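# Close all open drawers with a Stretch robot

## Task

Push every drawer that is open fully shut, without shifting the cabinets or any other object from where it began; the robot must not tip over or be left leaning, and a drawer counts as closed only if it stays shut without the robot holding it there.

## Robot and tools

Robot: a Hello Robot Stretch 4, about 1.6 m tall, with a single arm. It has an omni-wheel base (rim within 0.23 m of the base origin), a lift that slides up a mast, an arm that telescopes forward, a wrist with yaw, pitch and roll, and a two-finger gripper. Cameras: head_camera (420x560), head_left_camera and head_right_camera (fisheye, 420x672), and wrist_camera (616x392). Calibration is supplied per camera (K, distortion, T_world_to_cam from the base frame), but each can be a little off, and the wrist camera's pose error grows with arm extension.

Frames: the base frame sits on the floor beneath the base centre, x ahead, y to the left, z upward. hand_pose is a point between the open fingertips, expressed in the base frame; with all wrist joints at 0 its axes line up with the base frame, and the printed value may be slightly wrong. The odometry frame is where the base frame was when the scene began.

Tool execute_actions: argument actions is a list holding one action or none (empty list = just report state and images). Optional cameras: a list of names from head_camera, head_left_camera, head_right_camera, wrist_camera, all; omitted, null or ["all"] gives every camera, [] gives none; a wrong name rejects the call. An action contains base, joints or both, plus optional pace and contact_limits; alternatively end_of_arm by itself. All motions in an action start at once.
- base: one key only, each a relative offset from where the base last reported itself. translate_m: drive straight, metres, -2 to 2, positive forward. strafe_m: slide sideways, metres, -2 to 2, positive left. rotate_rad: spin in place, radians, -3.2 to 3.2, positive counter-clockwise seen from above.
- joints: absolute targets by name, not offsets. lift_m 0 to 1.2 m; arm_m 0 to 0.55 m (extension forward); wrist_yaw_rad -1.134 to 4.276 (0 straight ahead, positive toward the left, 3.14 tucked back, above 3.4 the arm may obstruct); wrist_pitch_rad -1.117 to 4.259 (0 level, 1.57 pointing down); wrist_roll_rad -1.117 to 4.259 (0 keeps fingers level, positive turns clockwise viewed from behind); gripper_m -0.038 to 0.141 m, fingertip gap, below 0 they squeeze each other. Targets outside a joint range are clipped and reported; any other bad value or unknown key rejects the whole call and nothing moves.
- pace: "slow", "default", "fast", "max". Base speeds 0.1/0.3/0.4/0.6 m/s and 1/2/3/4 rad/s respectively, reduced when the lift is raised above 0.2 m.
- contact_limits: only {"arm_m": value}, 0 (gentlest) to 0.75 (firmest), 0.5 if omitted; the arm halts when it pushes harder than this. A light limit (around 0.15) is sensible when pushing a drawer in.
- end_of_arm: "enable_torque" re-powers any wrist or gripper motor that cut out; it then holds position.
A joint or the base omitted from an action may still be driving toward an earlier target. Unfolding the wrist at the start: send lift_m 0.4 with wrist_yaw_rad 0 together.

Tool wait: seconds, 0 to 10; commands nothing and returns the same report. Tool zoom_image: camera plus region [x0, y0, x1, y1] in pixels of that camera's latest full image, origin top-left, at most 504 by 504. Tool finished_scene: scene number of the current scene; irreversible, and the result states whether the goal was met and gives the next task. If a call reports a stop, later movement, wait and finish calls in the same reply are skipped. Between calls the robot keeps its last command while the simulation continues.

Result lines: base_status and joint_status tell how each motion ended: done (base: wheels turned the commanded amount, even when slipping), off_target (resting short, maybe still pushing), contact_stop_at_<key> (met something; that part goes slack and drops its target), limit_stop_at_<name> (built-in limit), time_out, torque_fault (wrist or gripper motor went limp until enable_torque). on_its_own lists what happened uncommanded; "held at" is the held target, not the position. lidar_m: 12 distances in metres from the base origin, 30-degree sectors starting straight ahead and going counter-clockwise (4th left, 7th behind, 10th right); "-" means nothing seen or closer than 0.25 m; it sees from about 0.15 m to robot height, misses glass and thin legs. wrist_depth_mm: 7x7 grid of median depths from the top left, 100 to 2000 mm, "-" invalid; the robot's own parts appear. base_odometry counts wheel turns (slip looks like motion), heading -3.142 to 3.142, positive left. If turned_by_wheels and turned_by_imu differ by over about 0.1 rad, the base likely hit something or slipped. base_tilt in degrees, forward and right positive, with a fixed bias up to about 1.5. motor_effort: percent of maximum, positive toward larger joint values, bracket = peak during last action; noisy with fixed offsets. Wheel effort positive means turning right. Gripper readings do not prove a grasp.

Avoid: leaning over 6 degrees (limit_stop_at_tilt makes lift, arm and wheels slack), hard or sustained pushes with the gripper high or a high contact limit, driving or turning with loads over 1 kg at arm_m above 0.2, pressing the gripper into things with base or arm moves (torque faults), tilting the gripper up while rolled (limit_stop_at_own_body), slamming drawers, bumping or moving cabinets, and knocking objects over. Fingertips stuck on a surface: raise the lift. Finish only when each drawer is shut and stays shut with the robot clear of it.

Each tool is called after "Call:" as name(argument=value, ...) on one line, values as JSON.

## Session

Call:
execute_actions(actions=[])

Scene clock: 0.00 s.
base_odometry: x=+0.000 y=+0.000 heading=+0.000 (m, m, rad; odometry frame)
turned_by_wheels: +0.000 (rad since the last result)
turned_by_imu: +0.000 (rad since the last result)
base_tilt: forward=+1.0 right=-0.4 (deg)
lidar_m: 1.35 1.21 1.01 1.11 2.08 2.21 2.25 1.21 1.20 1.34 0.98 0.88
base_status: not commanded
joint_positions: lift_m=+0.249 arm_m=-0.002 wrist_yaw_rad=+3.068 wrist_pitch_rad=-0.013 wrist_roll_rad=-0.003 gripper_m=+0.057
joint_status: not commanded
motor_effort: lift_m=+19 arm_m=+0 wrist_yaw_rad=-1 wrist_pitch_rad=-6 wrist_roll_rad=+0 gripper_m=-4 wheel_0=+0 wheel_1=+0 wheel_2=+0 (%)
hand_pose: x=-0.1128 y=+0.1083 z=+0.4311 quat_wxyz=(+0.037, +0.006, -0.002, +0.999) (m; base frame)
wrist_depth_mm: - 140 - - - - - / - 139 - - - - - / 105 139 249 - - - - / 121 140 - - - - - / 1756 - - - - - - / 1618 1576 191 1661 191 1464 1464 / 1098 1060 1025 139 1118 946 1042
pictures: head_camera, head_left_camera, head_right_camera, wrist_camera
camera_calibration (this result's frames):
wrist_camera: T_world_to_cam=[[0.0264994, 0.99955, -0.0140655, -0.086422], [-0.00911274, -0.0138283, -0.999863, 0.48715], [-0.999607, 0.0266239, 0.00874219, 0.10623], [0, 0, 0, 1]] pos_world=[0.112918, 0.0902913, 0.484939]
Images, in order (width x height): head_camera 420x560, head_left_camera 420x672, head_right_camera 420x672, wrist_camera 616x392.

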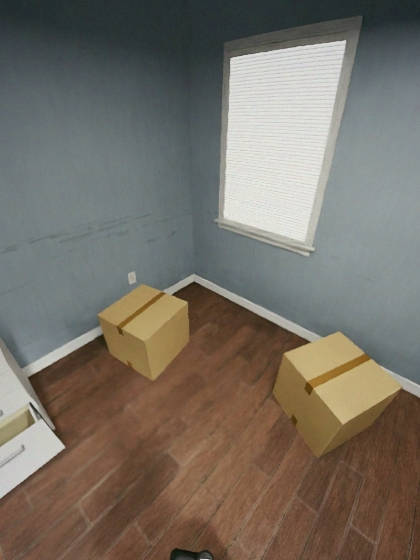

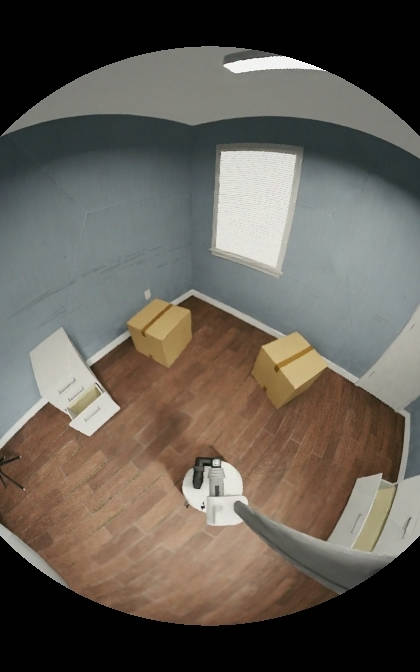

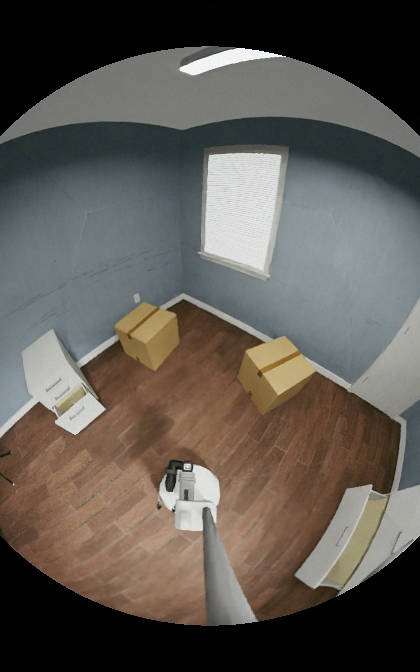

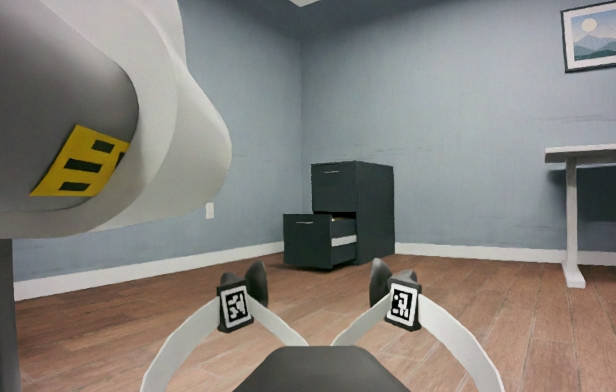

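Call:
execute_actions(actions=[{"base":{"rotate_rad":0.86},"joints":{"lift_m":0.4,"wrist_yaw_rad":0,"gripper_m":0.0}}])

Scene clock: 9.37 s.
base_odometry: x=+0.000 y=+0.000 heading=+0.860 (m, m, rad; odometry frame)
turned_by_wheels: +0.860 (rad since the last result)
turned_by_imu: +0.872 (rad since the last result)
base_tilt: forward=+0.9 right=-0.4 (deg)
lidar_m: 1.02 1.03 2.07 2.19 2.25 2.08 1.19 1.26 1.84 0.90 1.07 1.20
base_status: done
joint_positions: lift_m=+0.400 arm_m=-0.002 wrist_yaw_rad=+0.000 wrist_pitch_rad=-0.013 wrist_roll_rad=-0.003 gripper_m=+0.000
joint_status: all done
motor_effort: lift_m=+22(22) arm_m=+0(0) wrist_yaw_rad=-3(9) wrist_pitch_rad=-6(6) wrist_roll_rad=+2(0) gripper_m=-6(5) wheel_0=+0(8) wheel_1=+0(7) wheel_2=+0(6) (%)
hand_pose: x=+0.4570 y=-0.0873 z=+0.5817 quat_wxyz=(+1.000, -0.002, -0.006, +0.000) (m; base frame)
wrist_depth_mm: 1464 1464 1537 1499 1499 1537 1576 / 1499 1499 1537 1537 1537 1537 1537 / 1499 1537 1464 1499 1499 1537 1576 / 1499 931 1060 1537 1499 1537 1618 / 1537 931 904 1537 1576 1255 1229 / 1499 917 931 192 184 946 854 / 768 778 778 146 1397 831 854
pictures: head_camera, head_left_camera, head_right_camera, wrist_camera
camera_calibration (this result's frames):
wrist_camera: T_world_to_cam=[[0.0472831, -0.998782, -0.0140657, -0.0878054], [0.00804211, 0.0144616, -0.999863, 0.634857], [0.998849, 0.0471635, 0.0087161, -0.231802], [0, 0, 0, 1]] pos_world=[0.230581, -0.0859469, 0.635555]
Images, in order (width x height): head_camera 420x560, head_left_camera 420x672, head_right_camera 420x672, wrist_camera 616x392.

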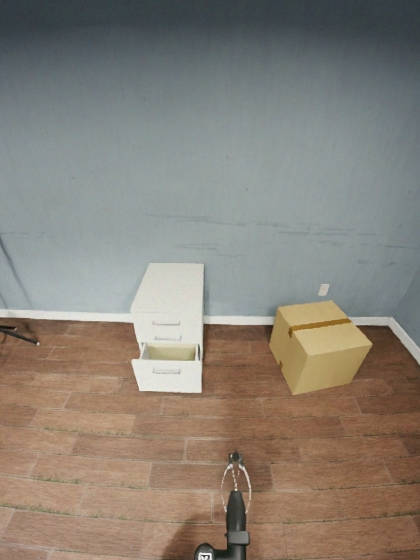

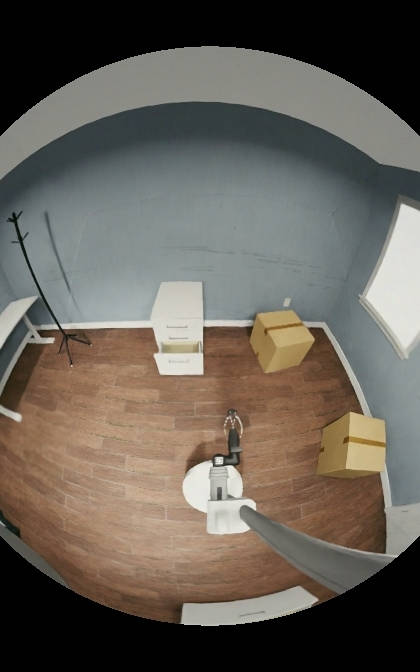

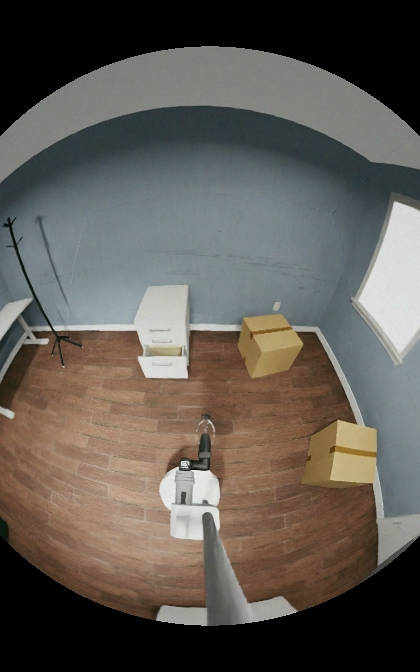

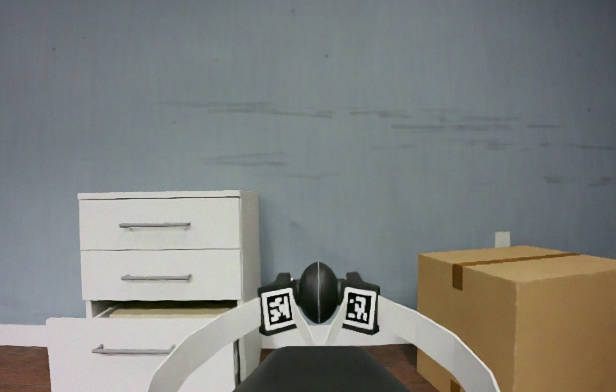

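Call:
execute_actions(actions=[{"base":{"strafe_m":0.385},"joints":{"lift_m":0.06,"arm_m":0.1},"pace":"fast"}], cameras=["head_camera","wrist_camera"])

Scene clock: 18.47 s.
base_odometry: x=-0.292 y=+0.251 heading=+0.860 (m, m, rad; odometry frame)
turned_by_wheels: +0.000 (rad since the last result)
turned_by_imu: +0.001 (rad since the last result)
base_tilt: forward=+1.2 right=-0.5 (deg)
lidar_m: 0.97 1.80 1.71 1.82 1.93 2.12 1.23 1.26 2.25 1.28 1.56 1.08
base_status: done
joint_positions: lift_m=+0.060 arm_m=+0.099 wrist_yaw_rad=+0.000 wrist_pitch_rad=-0.013 wrist_roll_rad=-0.003 gripper_m=+0.000
joint_status: all done
motor_effort: lift_m=+17(20) arm_m=+6(5) wrist_yaw_rad=-1(2) wrist_pitch_rad=-6(6) wrist_roll_rad=+1(2) gripper_m=-6(7) wheel_0=+1(5) wheel_1=+1(9) wheel_2=+0(4) (%)
hand_pose: x=+0.5582 y=-0.0874 z=+0.2421 quat_wxyz=(+1.000, -0.002, -0.006, +0.000) (m; base frame)
wrist_depth_mm: 1397 1397 1430 1118 1430 1430 1397 / 1366 1430 820 831 831 1464 1430 / 1366 1336 820 809 831 1430 1464 / 1397 1366 661 661 676 1430 1078 / 1336 1397 668 676 676 1430 1078 / 946 931 668 191 183 904 878 / 647 640 585 147 615 559 621
pictures: head_camera, wrist_camera
camera_calibration (this result's frames):
wrist_camera: T_world_to_cam=[[0.0467614, -0.998807, -0.0140613, -0.0972313], [0.00814346, 0.0144574, -0.999862, 0.294459], [0.998873, 0.0466404, 0.0088098, -0.330035], [0, 0, 0, 1]] pos_world=[0.331812, -0.0859794, 0.295959]
Images, in order (width x height): head_camera 420x560, wrist_camera 616x392.

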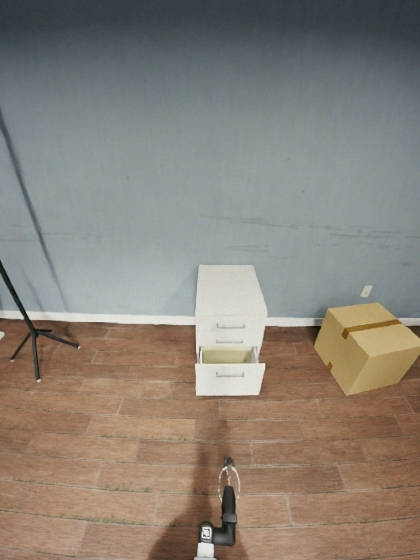

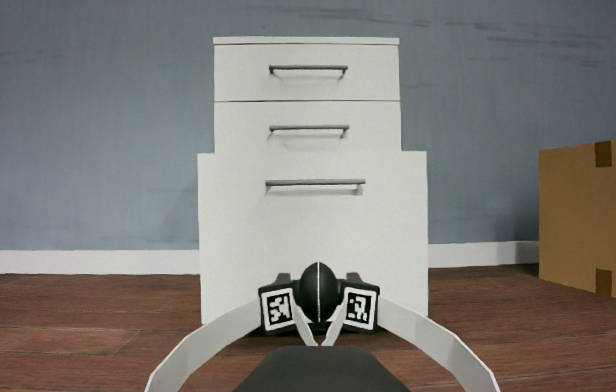

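Call:
execute_actions(actions=[{"base":{"translate_m":0.38},"pace":"fast"}], cameras=[])

Call:
execute_actions(actions=[{"joints":{"arm_m":0.26},"pace":"slow","contact_limits":{"arm_m":0.25}}], cameras=["head_camera","wrist_camera"])

Scene clock: 25.07 s.
base_odometry: x=-0.044 y=+0.539 heading=+0.860 (m, m, rad; odometry frame)
turned_by_wheels: +0.000 (rad since the last result)
turned_by_imu: -0.001 (rad since the last result)
base_tilt: forward=+1.0 right=-0.5 (deg)
lidar_m: 0.60 1.40 1.57 1.82 2.21 2.20 1.61 1.65 1.35 1.37 1.17 0.64
base_status: done
joint_positions: lift_m=+0.060 arm_m=+0.099 wrist_yaw_rad=+0.000 wrist_pitch_rad=-0.013 wrist_roll_rad=-0.003 gripper_m=+0.000
joint_status: not commanded
motor_effort: lift_m=+17(17) arm_m=+6(6) wrist_yaw_rad=+0(1) wrist_pitch_rad=-6(6) wrist_roll_rad=+1(0) gripper_m=-7(5) wheel_0=-1(7) wheel_1=-1(5) wheel_2=+2(12) (%)
hand_pose: x=+0.5582 y=-0.0874 z=+0.2421 quat_wxyz=(+1.000, -0.002, -0.006, +0.000) (m; base frame)
wrist_depth_mm: 1025 1008 439 445 452 1060 1078 / 1008 433 442 442 449 1042 1078 / 1025 283 285 290 296 296 300 / 976 283 286 290 294 297 300 / 991 282 286 290 294 298 301 / 768 282 286 191 184 297 301 / 585 283 286 147 296 297 301
pictures: none
No camera images: the call's "cameras" was empty. Leave "cameras" out to get every camera's image.

Scene clock: 27.97 s.
base_odometry: x=-0.044 y=+0.539 heading=+0.860 (m, m, rad; odometry frame)
turned_by_wheels: +0.000 (rad since the last result)
turned_by_imu: +0.001 (rad since the last result)
base_tilt: forward=+1.0 right=-0.3 (deg)
lidar_m: 0.72 1.41 1.57 1.81 2.20 2.19 1.59 1.67 1.35 1.37 1.19 0.74
base_status: not commanded
joint_positions: lift_m=+0.060 arm_m=+0.259 wrist_yaw_rad=+0.000 wrist_pitch_rad=-0.013 wrist_roll_rad=-0.003 gripper_m=+0.000
joint_status: all done
motor_effort: lift_m=+17(18) arm_m=+7(14) wrist_yaw_rad=+0(14) wrist_pitch_rad=-5(6) wrist_roll_rad=+1(2) gripper_m=-6(6) wheel_0=+1(3) wheel_1=+0(1) wheel_2=-1(5) (%)
contact_limits: arm_m 0.25
hand_pose: x=+0.7182 y=-0.0875 z=+0.2422 quat_wxyz=(+1.000, -0.002, -0.007, +0.000) (m; base frame)
wrist_depth_mm: 277 278 282 285 287 294 904 / 226 230 232 234 237 240 243 / 226 228 231 234 238 240 243 / 226 228 231 234 237 240 243 / 225 229 232 233 237 241 243 / 227 229 230 191 185 240 242 / 226 228 230 147 239 241 244
pictures: head_camera, wrist_camera
camera_calibration (this result's frames):
wrist_camera: T_world_to_cam=[[0.046355, -0.998826, -0.0140486, -0.104539], [0.0084185, 0.0144539, -0.99986, 0.293022], [0.99889, 0.0462303, 0.00907863, -0.489869], [0, 0, 0, 1]] pos_world=[0.491704, -0.0860049, 0.295959]
Images, in order (width x height): head_camera 420x560, wrist_camera 616x392.

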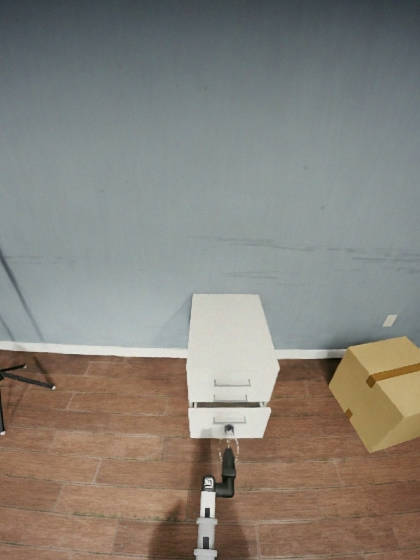

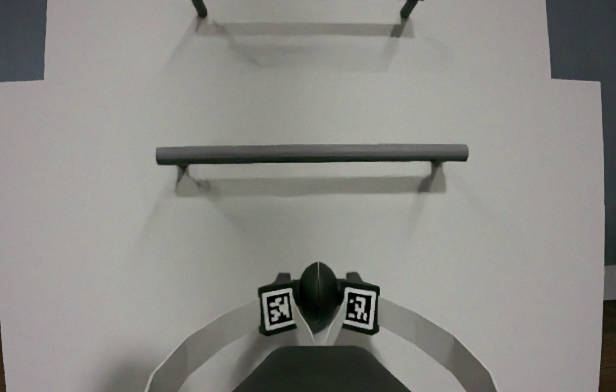

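Call:
execute_actions(actions=[{"joints":{"arm_m":0.306},"pace":"slow","contact_limits":{"arm_m":0.25}}], cameras=["head_camera","wrist_camera"])

Scene clock: 32.57 s.
base_odometry: x=-0.044 y=+0.539 heading=+0.860 (m, m, rad; odometry frame)
turned_by_wheels: +0.000 (rad since the last result)
turned_by_imu: +0.002 (rad since the last result)
base_tilt: forward=+1.0 right=-0.5 (deg)
lidar_m: 0.75 1.41 1.57 1.82 2.18 2.17 1.61 1.65 1.36 1.36 1.13 0.81
base_status: not commanded
joint_positions: lift_m=+0.060 arm_m=+0.305 wrist_yaw_rad=+0.000 wrist_pitch_rad=-0.013 wrist_roll_rad=-0.003 gripper_m=+0.000
joint_status: all done
motor_effort: lift_m=+18(17) arm_m=+7(11) wrist_yaw_rad=-2(5) wrist_pitch_rad=-5(5) wrist_roll_rad=+1(2) gripper_m=-6(7) wheel_0=+1(2) wheel_1=+0(0) wheel_2=-1(1) (%)
contact_limits: arm_m 0.25
hand_pose: x=+0.7642 y=-0.0873 z=+0.2422 quat_wxyz=(+1.000, -0.002, -0.007, +0.000) (m; base frame)
wrist_depth_mm: 231 235 236 240 243 247 248 / 230 233 237 240 242 245 248 / 232 235 236 239 241 246 249 / 231 234 238 241 243 247 249 / 231 235 238 240 243 247 250 / 231 234 236 191 184 246 248 / 232 235 236 147 245 247 249
pictures: head_camera, wrist_camera
camera_calibration (this result's frames):
wrist_camera: T_world_to_cam=[[0.0470817, -0.998792, -0.0140484, -0.107017], [0.00841442, 0.0144601, -0.99986, 0.292636], [0.998856, 0.0469569, 0.00908506, -0.5358], [0, 0, 0, 1]] pos_world=[0.537763, -0.0859598, 0.29596]
Images, in order (width x height): head_camera 420x560, wrist_camera 616x392.

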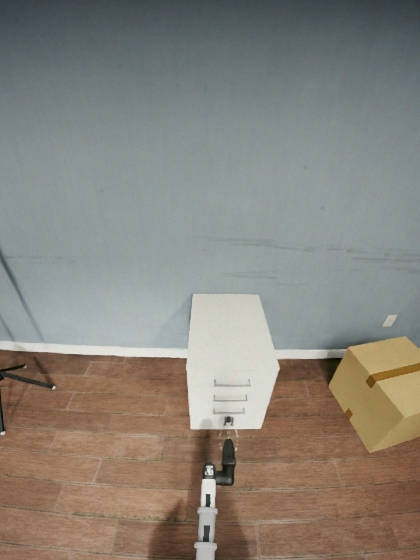

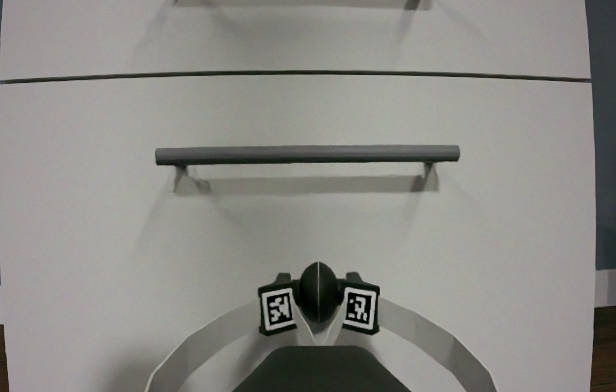

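Call:
execute_actions(actions=[{"base":{"translate_m":-0.7},"joints":{"arm_m":0.0,"lift_m":0.2},"pace":"max"}], cameras=[])

Call:
execute_actions(actions=[{"base":{"rotate_rad":-3.07},"pace":"fast"}])

Scene clock: 42.23 s.
base_odometry: x=-0.501 y=+0.009 heading=+0.860 (m, m, rad; odometry frame)
turned_by_wheels: +0.000 (rad since the last result)
turned_by_imu: +0.007 (rad since the last result)
base_tilt: forward=+1.1 right=-0.4 (deg)
lidar_m: 1.43 1.97 1.89 1.88 1.74 1.81 0.91 0.93 1.27 1.32 1.37 1.69
base_status: done
joint_positions: lift_m=+0.200 arm_m=+0.001 wrist_yaw_rad=+0.000 wrist_pitch_rad=-0.013 wrist_roll_rad=-0.003 gripper_m=+0.000
joint_status: all done
motor_effort: lift_m=+21(25) arm_m=-6(7) wrist_yaw_rad=+0(2) wrist_pitch_rad=-6(7) wrist_roll_rad=-1(1) gripper_m=-6(7) wheel_0=+0(7) wheel_1=-1(6) wheel_2=+0(9) (%)
hand_pose: x=+0.4604 y=-0.0875 z=+0.3818 quat_wxyz=(+1.000, -0.002, -0.006, +0.000) (m; base frame)
wrist_depth_mm: 1863 1808 1863 1808 1863 1863 1863 / 1808 1756 1863 1808 1808 1921 1921 / 1708 1808 1756 1205 1808 1863 1863 / 1808 1808 1808 1255 1863 1921 1281 / 1808 1808 1808 1229 1863 1576 1205 / 1397 1397 1281 191 183 1308 1160 / 960 946 891 147 917 831 917
pictures: none
No camera images: the call's "cameras" was empty. Leave "cameras" out to get every camera's image.

Scene clock: 44.57 s.
base_odometry: x=-0.501 y=+0.009 heading=-2.210 (m, m, rad; odometry frame)
turned_by_wheels: -3.070 (rad since the last result)
turned_by_imu: -3.106 (rad since the last result)
base_tilt: forward=+1.2 right=-0.3 (deg)
lidar_m: 0.92 0.97 1.33 1.32 1.46 1.69 1.46 1.99 1.86 1.93 1.75 1.76
base_status: done
joint_positions: lift_m=+0.200 arm_m=+0.001 wrist_yaw_rad=+0.000 wrist_pitch_rad=-0.013 wrist_roll_rad=-0.003 gripper_m=+0.000
joint_status: not commanded
motor_effort: lift_m=+20(21) arm_m=-6(6) wrist_yaw_rad=-1(2) wrist_pitch_rad=-6(6) wrist_roll_rad=+1(1) gripper_m=-6(6) wheel_0=-1(6) wheel_1=-1(9) wheel_2=+0(13) (%)
hand_pose: x=+0.4605 y=-0.0874 z=+0.3819 quat_wxyz=(+1.000, -0.002, -0.006, +0.000) (m; base frame)
wrist_depth_mm: 1025 991 991 1464 1464 1430 1397 / 1008 991 1008 1430 1397 1430 1430 / 1008 976 991 1464 1464 1430 1430 / 1008 1025 991 1397 1464 1430 1430 / 683 676 1025 1430 1430 1430 1366 / 691 683 668 191 184 1366 1336 / 676 683 691 147 917 820 917
pictures: head_camera, head_left_camera, head_right_camera, wrist_camera
camera_calibration (this result's frames):
wrist_camera: T_world_to_cam=[[0.0469203, -0.9988, -0.0140598, -0.0907218], [0.00807598, 0.0144541, -0.999863, 0.435026], [0.998866, 0.0468003, 0.00874447, -0.233579], [0, 0, 0, 1]] pos_world=[0.234057, -0.0859693, 0.435733]
Images, in order (width x height): head_camera 420x560, head_left_camera 420x672, head_right_camera 420x672, wrist_camera 616x392.

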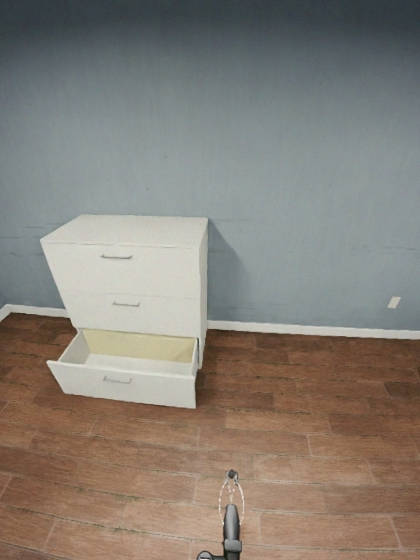

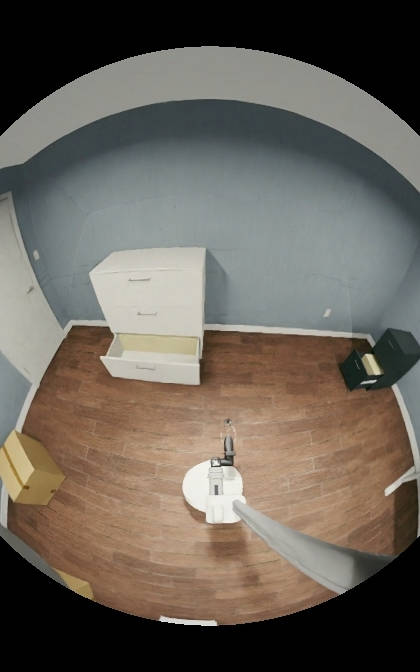

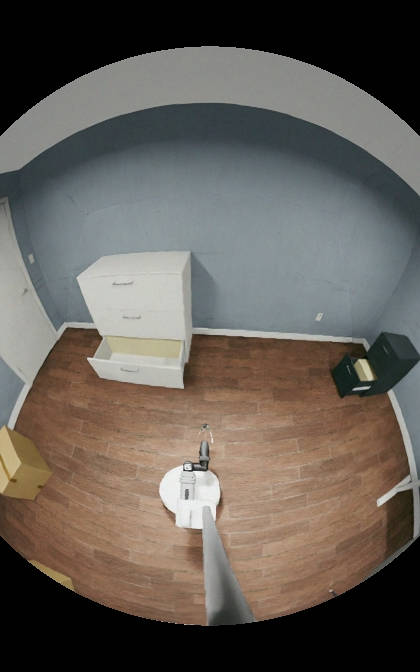

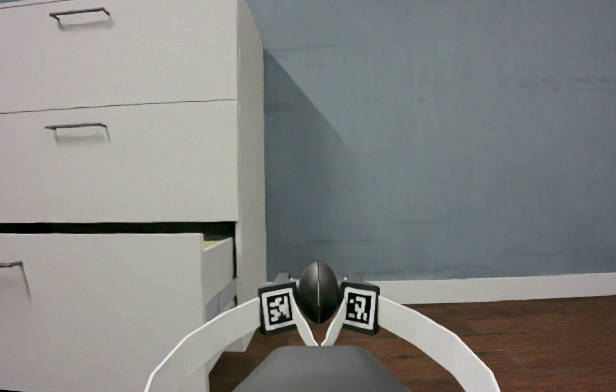

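Call:
execute_actions(actions=[{"base":{"strafe_m":0.62},"joints":{"lift_m":0.05,"arm_m":0.1},"pace":"fast"}], cameras=["wrist_camera"])

Call:
execute_actions(actions=[{"base":{"translate_m":0.3},"pace":"fast"}], cameras=["head_camera","wrist_camera"])

Scene clock: 54.40 s.
base_odometry: x=-0.003 y=-0.361 heading=-2.210 (m, m, rad; odometry frame)
turned_by_wheels: +0.000 (rad since the last result)
turned_by_imu: +0.000 (rad since the last result)
base_tilt: forward=+1.0 right=-0.5 (deg)
lidar_m: 0.89 0.97 1.60 0.72 0.70 1.38 1.50 1.51 2.46 2.47 2.35 0.95
base_status: done
joint_positions: lift_m=+0.050 arm_m=+0.099 wrist_yaw_rad=+0.000 wrist_pitch_rad=-0.013 wrist_roll_rad=-0.003 gripper_m=+0.000
joint_status: all done
motor_effort: lift_m=+18(17) arm_m=+6(6) wrist_yaw_rad=-1(0) wrist_pitch_rad=-6(6) wrist_roll_rad=+1(0) gripper_m=-8(6) wheel_0=+2(13) wheel_1=+1(11) wheel_2=+0(0) (%)
hand_pose: x=+0.5582 y=-0.0874 z=+0.2321 quat_wxyz=(+1.000, -0.002, -0.006, +0.000) (m; base frame)
wrist_depth_mm: 1397 904 917 891 904 1308 1336 / 1430 904 917 904 891 1336 1366 / 1397 917 904 891 904 878 1336 / 603 597 591 591 591 574 569 / 603 609 597 591 585 580 574 / 609 597 591 191 184 580 574 / 627 603 569 147 585 535 591
pictures: wrist_camera
camera_calibration (this result's frames):
wrist_camera: T_world_to_cam=[[0.0468036, -0.998805, -0.014059, -0.0973834], [0.00809327, 0.0144531, -0.999863, 0.284426], [0.998871, 0.0466834, 0.00876006, -0.329911], [0, 0, 0, 1]] pos_world=[0.331794, -0.0859765, 0.285908]
Images, in order (width x height): wrist_camera 616x392.

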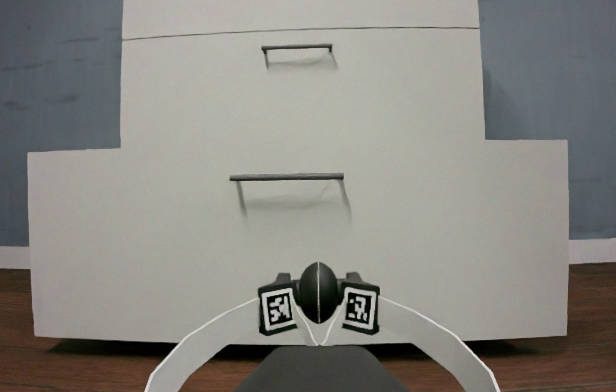

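Scene clock: 56.47 s.
base_odometry: x=-0.182 y=-0.602 heading=-2.210 (m, m, rad; odometry frame)
turned_by_wheels: +0.000 (rad since the last result)
turned_by_imu: -0.002 (rad since the last result)
base_tilt: forward=+1.1 right=-0.5 (deg)
lidar_m: 0.58 0.64 1.57 1.12 0.83 1.30 1.71 1.87 2.56 2.27 1.99 0.63
base_status: done
joint_positions: lift_m=+0.050 arm_m=+0.099 wrist_yaw_rad=+0.000 wrist_pitch_rad=-0.013 wrist_roll_rad=-0.003 gripper_m=+0.000
joint_status: not commanded
motor_effort: lift_m=+18(18) arm_m=+6(6) wrist_yaw_rad=-1(1) wrist_pitch_rad=-6(6) wrist_roll_rad=+2(1) gripper_m=-7(7) wheel_0=-1(8) wheel_1=-1(6) wheel_2=+1(10) (%)
hand_pose: x=+0.5582 y=-0.0874 z=+0.2321 quat_wxyz=(+1.000, -0.002, -0.006, +0.000) (m; base frame)
wrist_depth_mm: 615 615 609 597 597 597 585 / 615 621 615 609 597 591 591 / 294 294 289 287 286 282 282 / 294 293 290 289 287 283 282 / 294 293 290 287 286 285 282 / 294 293 290 191 184 285 283 / 296 293 290 147 286 285 285
pictures: head_camera, wrist_camera
camera_calibration (this result's frames):
wrist_camera: T_world_to_cam=[[0.0468036, -0.998805, -0.0140588, -0.0973846], [0.00809321, 0.014453, -0.999863, 0.284426], [0.998871, 0.0466834, 0.00875999, -0.329935], [0, 0, 0, 1]] pos_world=[0.331819, -0.0859765, 0.285908]
Images, in order (width x height): head_camera 420x560, wrist_camera 616x392.

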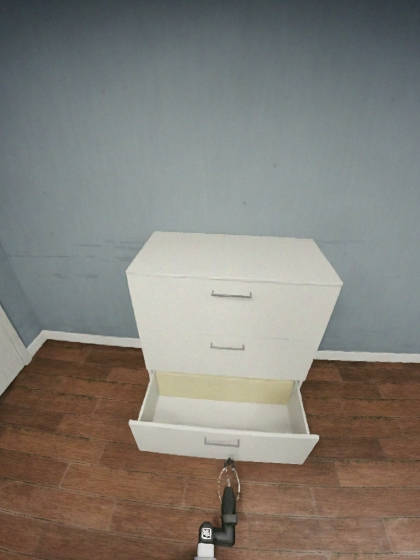

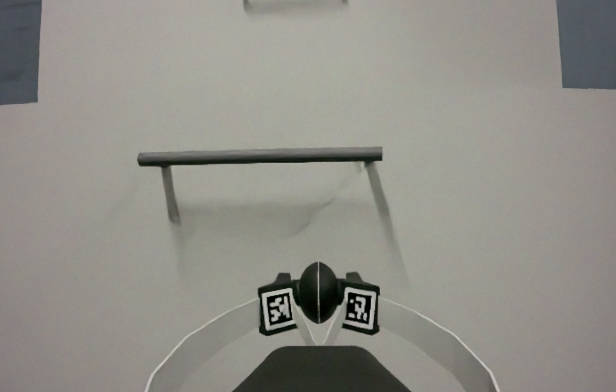

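Call:
execute_actions(actions=[{"joints":{"arm_m":0.48},"pace":"slow","contact_limits":{"arm_m":0.45}}], cameras=["head_camera","wrist_camera"])

Scene clock: 64.60 s.
base_odometry: x=-0.182 y=-0.602 heading=-2.210 (m, m, rad; odometry frame)
turned_by_wheels: +0.000 (rad since the last result)
turned_by_imu: +0.003 (rad since the last result)
base_tilt: forward=+0.9 right=-0.4 (deg)
lidar_m: 0.89 0.98 1.54 1.12 0.83 1.28 1.70 1.84 2.53 2.25 1.96 0.98
base_status: not commanded
joint_positions: lift_m=+0.050 arm_m=+0.477 wrist_yaw_rad=-0.010 wrist_pitch_rad=-0.014 wrist_roll_rad=-0.003 gripper_m=+0.000
joint_status: all done
on_its_own: wrist_yaw_rad is at rest, and its effort (+26) is outside its rest range (-13 to +13)
motor_effort: lift_m=+18(18) arm_m=+17(16) wrist_yaw_rad=+26(27) wrist_pitch_rad=-2(6) wrist_roll_rad=+1(1) gripper_m=-2(5) wheel_0=+4(5) wheel_1=+3(3) wheel_2=-9(9) (%)
contact_limits: arm_m 0.45
hand_pose: x=+0.9356 y=-0.0902 z=+0.2325 quat_wxyz=(+1.000, -0.002, -0.007, -0.005) (m; base frame)
wrist_depth_mm: 231 231 230 228 227 224 224 / 232 231 229 228 227 227 224 / 231 229 229 228 227 226 225 / 231 231 230 229 227 225 225 / 232 231 230 228 227 225 225 / 232 230 183 200 182 226 225 / 233 231 229 130 228 227 225
pictures: head_camera, wrist_camera
camera_calibration (this result's frames):
wrist_camera: T_world_to_cam=[[0.0373013, -0.999206, -0.0139857, -0.108944], [0.00979447, 0.0143603, -0.999849, 0.28026], [0.999256, 0.0371586, 0.0103224, -0.708292], [0, 0, 0, 1]] pos_world=[0.709084, -0.0865632, 0.286005]
Images, in order (width x height): head_camera 420x560, wrist_camera 616x392.

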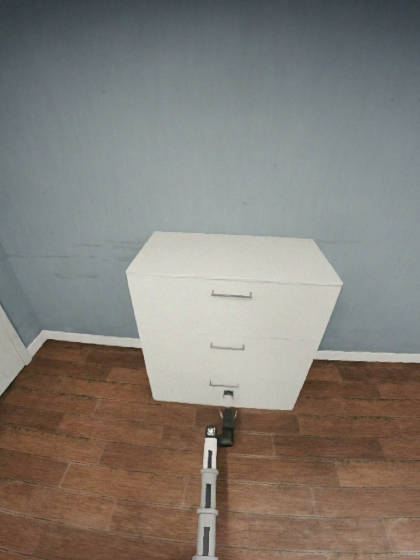

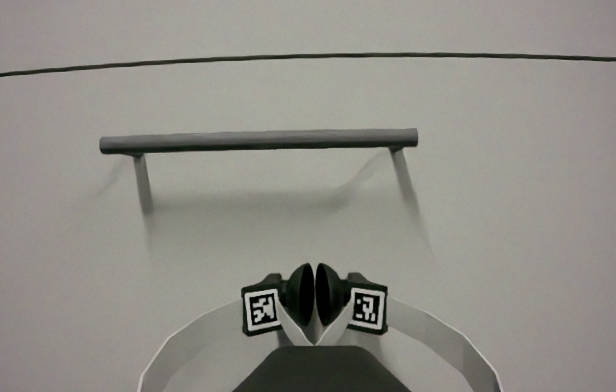

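Shut. Retract, then turn right.

Call:
execute_actions(actions=[{"joints":{"arm_m":0.1},"pace":"fast"}], cameras=[])

Call:
execute_actions(actions=[{"base":{"rotate_rad":-1.58},"pace":"fast"}], cameras=["head_camera","wrist_camera","head_left_camera"])

Scene clock: 69.17 s.
base_odometry: x=-0.182 y=-0.602 heading=-2.210 (m, m, rad; odometry frame)
turned_by_wheels: +0.000 (rad since the last result)
turned_by_imu: +0.002 (rad since the last result)
base_tilt: forward=+1.1 right=-0.3 (deg)
lidar_m: 0.91 0.99 1.56 1.11 0.84 1.28 1.69 1.85 2.54 2.27 1.97 0.97
base_status: not commanded
joint_positions: lift_m=+0.050 arm_m=+0.101 wrist_yaw_rad=+0.000 wrist_pitch_rad=-0.013 wrist_roll_rad=-0.003 gripper_m=+0.000
joint_status: all done
motor_effort: lift_m=+18(18) arm_m=-6(11) wrist_yaw_rad=-1(26) wrist_pitch_rad=-6(6) wrist_roll_rad=+1(3) gripper_m=-7(6) wheel_0=+0(5) wheel_1=+0(3) wheel_2=+0(9) (%)
hand_pose: x=+0.5605 y=-0.0874 z=+0.2320 quat_wxyz=(+1.000, -0.002, -0.006, +0.000) (m; base frame)
wrist_depth_mm: 615 615 603 603 603 597 585 / 615 609 609 603 585 591 585 / 615 615 609 603 591 597 591 / 615 603 603 591 591 597 597 / 615 609 603 609 597 597 585 / 615 609 615 191 184 603 591 / 621 621 564 147 597 530 591
pictures: none
No camera images: the call's "cameras" was empty. Leave "cameras" out to get every camera's image.

Scene clock: 70.90 s.
base_odometry: x=-0.182 y=-0.602 heading=+2.493 (m, m, rad; odometry frame)
turned_by_wheels: -1.580 (rad since the last result)
turned_by_imu: -1.598 (rad since the last result)
base_tilt: forward=+1.0 right=-0.5 (deg)
lidar_m: 2.26 1.99 0.97 0.89 0.98 1.57 1.53 0.83 1.23 1.67 1.80 2.54
base_status: done
joint_positions: lift_m=+0.050 arm_m=+0.101 wrist_yaw_rad=+0.000 wrist_pitch_rad=-0.013 wrist_roll_rad=-0.003 gripper_m=+0.000
joint_status: not commanded
motor_effort: lift_m=+18(18) arm_m=-6(7) wrist_yaw_rad=-1(2) wrist_pitch_rad=-6(6) wrist_roll_rad=+2(1) gripper_m=-6(7) wheel_0=+0(7) wheel_1=-1(8) wheel_2=+0(7) (%)
hand_pose: x=+0.5605 y=-0.0874 z=+0.2320 quat_wxyz=(+1.000, -0.002, -0.006, +0.000) (m; base frame)
wrist_depth_mm: - - - - - - - / - - - - - - - / - - - - - - - / - - - - - - - / 1808 1921 1921 1808 1708 1661 1576 / 891 917 931 191 184 854 831 / 634 621 564 147 591 539 597
pictures: head_camera, head_left_camera, wrist_camera
camera_calibration (this result's frames):
wrist_camera: T_world_to_cam=[[0.0468235, -0.998804, -0.0140612, -0.0974956], [0.00800223, 0.0144513, -0.999864, 0.284398], [0.998871, 0.0467046, 0.00866932, -0.33217], [0, 0, 0, 1]] pos_world=[0.334084, -0.0859751, 0.285868]
Images, in order (width x height): head_camera 420x560, head_left_camera 420x672, wrist_camera 616x392.

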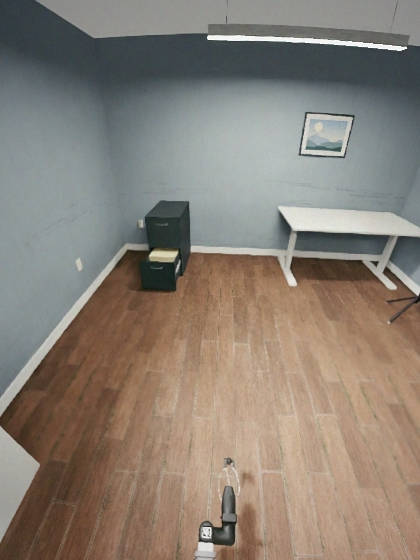

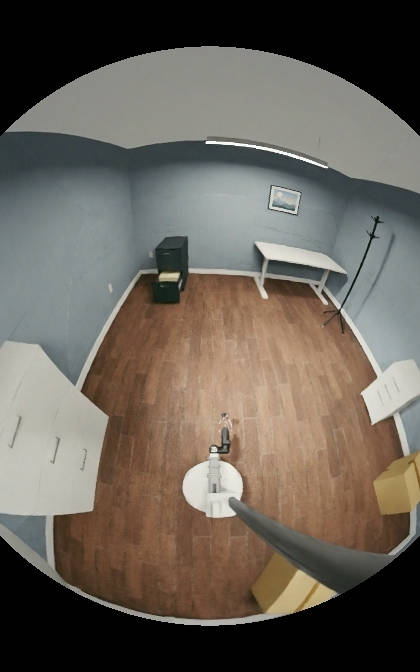

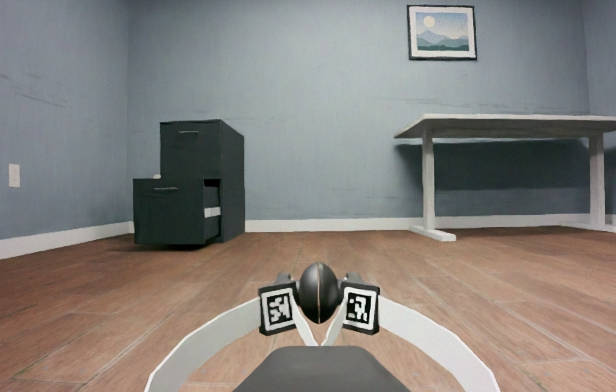

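Call:
execute_actions(actions=[{"base":{"translate_m":1.45},"pace":"max"}], cameras=[])

Call:
execute_actions(actions=[{"base":{"strafe_m":0.76},"pace":"max"}], cameras=["head_camera","wrist_camera","head_left_camera"])

Scene clock: 79.47 s.
base_odometry: x=-1.338 y=+0.274 heading=+2.493 (m, m, rad; odometry frame)
turned_by_wheels: +0.000 (rad since the last result)
turned_by_imu: -0.007 (rad since the last result)
base_tilt: forward=+1.0 right=-0.5 (deg)
lidar_m: 1.68 0.87 1.07 1.39 1.34 1.34 2.19 2.25 1.92 1.85 1.37 1.20
base_status: done
joint_positions: lift_m=+0.050 arm_m=+0.101 wrist_yaw_rad=+0.000 wrist_pitch_rad=-0.013 wrist_roll_rad=-0.003 gripper_m=+0.000
joint_status: not commanded
motor_effort: lift_m=+18(18) arm_m=-6(6) wrist_yaw_rad=-1(1) wrist_pitch_rad=-6(6) wrist_roll_rad=+2(1) gripper_m=-7(7) wheel_0=-2(8) wheel_1=+0(7) wheel_2=+0(12) (%)
hand_pose: x=+0.5605 y=-0.0874 z=+0.2320 quat_wxyz=(+1.000, -0.002, -0.006, +0.000) (m; base frame)
wrist_depth_mm: 741 1464 1430 1430 1499 1397 960 / 741 1098 1464 1397 1430 1430 1025 / 768 1098 1430 1430 1397 1430 1430 / 768 1098 1499 1464 1430 1430 1430 / 778 1098 1430 1397 1430 1464 1138 / 778 917 946 191 183 866 842 / 627 621 564 147 591 535 597
pictures: none
No camera images: the call's "cameras" was empty. Leave "cameras" out to get every camera's image.

Scene clock: 82.13 s.
base_odometry: x=-1.797 y=-0.332 heading=+2.493 (m, m, rad; odometry frame)
turned_by_wheels: +0.000 (rad since the last result)
turned_by_imu: -0.002 (rad since the last result)
base_tilt: forward=+1.1 right=-0.3 (deg)
lidar_m: 0.71 0.90 0.65 0.61 0.67 0.91 0.97 2.51 2.65 2.70 1.80 0.76
base_status: done
joint_positions: lift_m=+0.050 arm_m=+0.101 wrist_yaw_rad=+0.000 wrist_pitch_rad=-0.013 wrist_roll_rad=-0.003 gripper_m=+0.000
joint_status: not commanded
motor_effort: lift_m=+19(20) arm_m=-6(6) wrist_yaw_rad=-1(1) wrist_pitch_rad=-6(6) wrist_roll_rad=+0(1) gripper_m=-6(6) wheel_0=+1(16) wheel_1=+0(12) wheel_2=-1(5) (%)
hand_pose: x=+0.5605 y=-0.0874 z=+0.2319 quat_wxyz=(+1.000, -0.002, -0.006, +0.000) (m; base frame)
wrist_depth_mm: 991 1430 1464 750 741 1397 1430 / 1008 1464 1430 750 750 1430 1397 / 1025 1366 415 413 410 410 1397 / 1025 1366 415 407 410 407 1464 / 1008 1366 415 415 410 407 1464 / 904 904 415 191 184 410 842 / 627 621 415 147 410 404 591
pictures: head_camera, head_left_camera, wrist_camera
camera_calibration (this result's frames):
wrist_camera: T_world_to_cam=[[0.0468243, -0.998804, -0.014058, -0.0974971], [0.00806624, 0.014451, -0.999863, 0.28429], [0.998871, 0.0467045, 0.00873326, -0.332167], [0, 0, 0, 1]] pos_world=[0.334064, -0.0859751, 0.285782]
Images, in order (width x height): head_camera 420x560, head_left_camera 420x672, wrist_camera 616x392.

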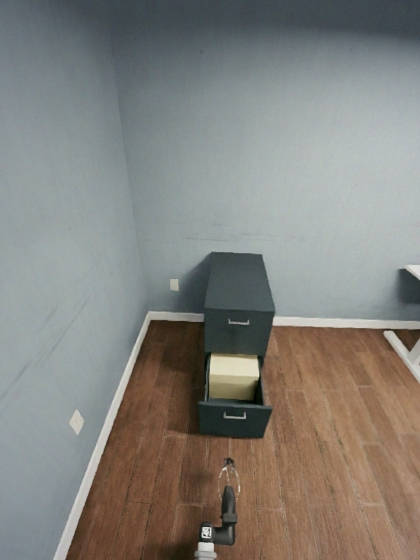

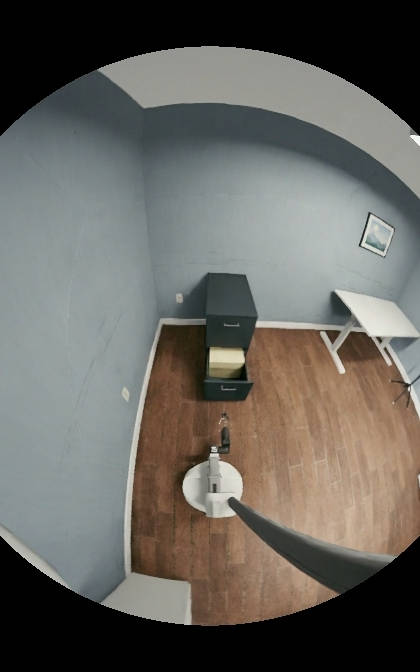

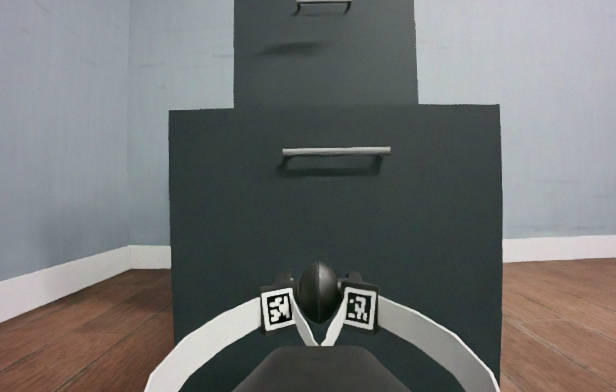

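Call:
execute_actions(actions=[{"base":{"translate_m":0.14}}], cameras=[])

Call:
execute_actions(actions=[{"joints":{"arm_m":0.49},"pace":"slow","contact_limits":{"arm_m":0.35}}], cameras=["head_camera","wrist_camera"])

Scene clock: 87.73 s.
base_odometry: x=-1.908 y=-0.248 heading=+2.493 (m, m, rad; odometry frame)
turned_by_wheels: +0.000 (rad since the last result)
turned_by_imu: +0.001 (rad since the last result)
base_tilt: forward=+1.0 right=-0.4 (deg)
lidar_m: 0.59 0.92 0.65 0.62 0.66 0.89 1.11 2.61 2.69 2.61 1.71 0.61
base_status: done
joint_positions: lift_m=+0.050 arm_m=+0.101 wrist_yaw_rad=+0.000 wrist_pitch_rad=-0.013 wrist_roll_rad=-0.003 gripper_m=+0.000
joint_status: not commanded
motor_effort: lift_m=+19(19) arm_m=-6(6) wrist_yaw_rad=-1(1) wrist_pitch_rad=-6(6) wrist_roll_rad=+0(1) gripper_m=-6(7) wheel_0=-1(0) wheel_1=+1(5) wheel_2=+2(8) (%)
hand_pose: x=+0.5605 y=-0.0874 z=+0.2319 quat_wxyz=(+1.000, -0.002, -0.006, +0.000) (m; base frame)
wrist_depth_mm: 1008 1281 615 615 615 1308 1281 / 1008 274 276 273 272 270 268 / 1008 276 276 272 270 268 268 / 1008 276 273 272 272 270 267 / 1008 274 273 272 270 271 268 / 891 277 274 191 183 270 268 / 621 276 273 147 272 268 268
pictures: none
No camera images: the call's "cameras" was empty. Leave "cameras" out to get every camera's image.

Scene clock: 92.90 s.
base_odometry: x=-1.908 y=-0.248 heading=+2.493 (m, m, rad; odometry frame)
turned_by_wheels: +0.000 (rad since the last result)
turned_by_imu: +0.002 (rad since the last result)
base_tilt: forward=+0.9 right=-0.3 (deg)
lidar_m: 0.93 0.91 0.65 0.63 0.66 0.90 1.12 2.62 2.69 2.62 1.69 0.97
base_status: not commanded
joint_positions: lift_m=+0.050 arm_m=+0.487 wrist_yaw_rad=-0.012 wrist_pitch_rad=-0.015 wrist_roll_rad=-0.003 gripper_m=+0.000
joint_status: all done
on_its_own: wrist_yaw_rad is at rest, and its effort (+34) is outside its rest range (-13 to +13)
motor_effort: lift_m=+20(19) arm_m=+17(18) wrist_yaw_rad=+34(34) wrist_pitch_rad=+0(6) wrist_roll_rad=+1(1) gripper_m=-1(8) wheel_0=+4(3) wheel_1=+4(4) wheel_2=-11(11) (%)
contact_limits: arm_m 0.35
hand_pose: x=+0.9452 y=-0.0909 z=+0.2325 quat_wxyz=(+1.000, -0.002, -0.007, -0.006) (m; base frame)
wrist_depth_mm: 917 229 228 227 227 227 226 / 917 229 229 229 229 227 227 / 904 229 229 229 227 227 225 / 917 229 229 227 228 227 228 / 891 229 229 228 229 227 226 / 788 230 183 197 181 229 228 / 585 229 229 139 228 228 227
pictures: head_camera, wrist_camera
camera_calibration (this result's frames):
wrist_camera: T_world_to_cam=[[0.0347641, -0.999298, -0.0139639, -0.107651], [0.0102542, 0.0143283, -0.999845, 0.279735], [0.999343, 0.0346155, 0.0107451, -0.718322], [0, 0, 0, 1]] pos_world=[0.718724, -0.0867181, 0.285906]
Images, in order (width x height): head_camera 420x560, wrist_camera 616x392.

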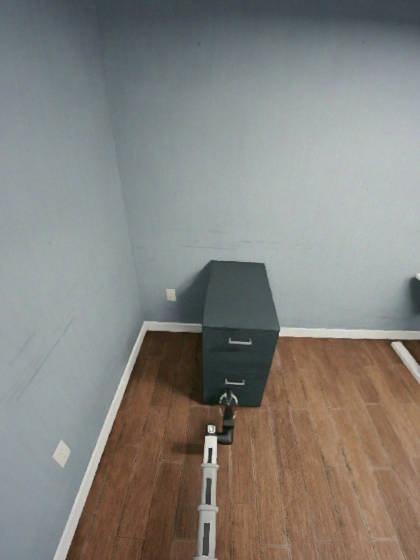

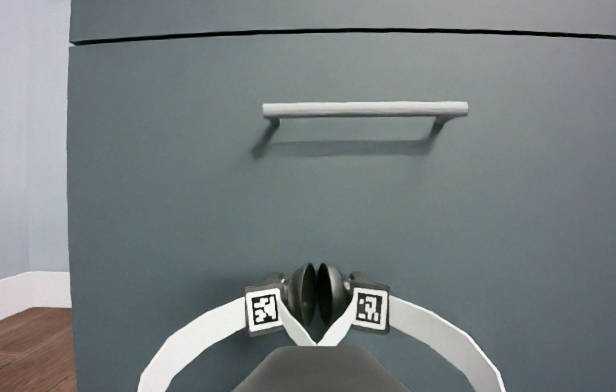

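Call:
execute_actions(actions=[{"joints":{"arm_m":0.38},"pace":"fast"}], cameras=["head_right_camera","wrist_camera"])

Scene clock: 97.80 s.
base_odometry: x=-1.908 y=-0.248 heading=+2.493 (m, m, rad; odometry frame)
turned_by_wheels: +0.000 (rad since the last result)
turned_by_imu: +0.002 (rad since the last result)
base_tilt: forward=+1.0 right=-0.5 (deg)
lidar_m: 0.91 0.92 0.67 0.61 0.66 0.90 1.11 2.60 2.69 2.61 1.69 0.97
base_status: not commanded
joint_positions: lift_m=+0.050 arm_m=+0.381 wrist_yaw_rad=+0.000 wrist_pitch_rad=-0.013 wrist_roll_rad=-0.003 gripper_m=+0.000
joint_status: all done
motor_effort: lift_m=+19(20) arm_m=-6(12) wrist_yaw_rad=+0(34) wrist_pitch_rad=-6(6) wrist_roll_rad=+1(1) gripper_m=-6(5) wheel_0=+0(3) wheel_1=+1(4) wheel_2=+1(11) (%)
hand_pose: x=+0.8405 y=-0.0874 z=+0.2319 quat_wxyz=(+1.000, -0.002, -0.006, +0.000) (m; base frame)
wrist_depth_mm: 976 1008 332 330 329 327 1008 / 1008 1042 332 332 327 327 1042 / 1025 1042 336 330 330 329 1008 / 1008 1042 332 329 329 327 1025 / 1008 1025 334 330 330 329 991 / 891 831 334 191 184 329 691 / 621 585 336 147 330 329 327
pictures: head_right_camera, wrist_camera
camera_calibration (this result's frames):
wrist_camera: T_world_to_cam=[[0.0466924, -0.99881, -0.0140593, -0.110536], [0.0080435, 0.0144502, -0.999863, 0.282044], [0.998877, 0.0465729, 0.00870865, -0.611867], [0, 0, 0, 1]] pos_world=[0.614072, -0.0859833, 0.28578]
Images, in order (width x height): head_right_camera 420x672, wrist_camera 616x392.

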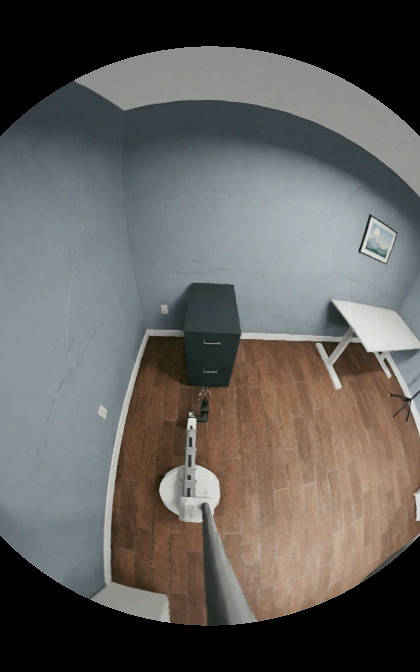

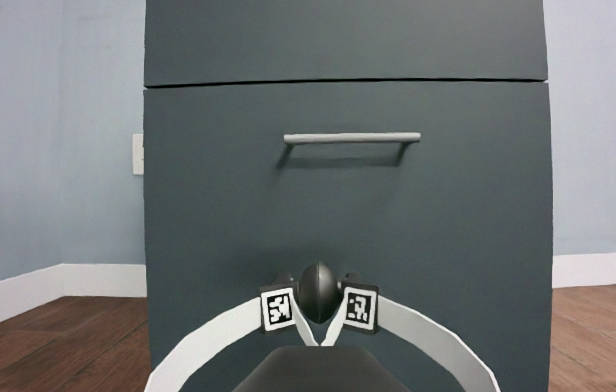

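Call:
finished_scene(scene=2)

The scene is finished: the task was done.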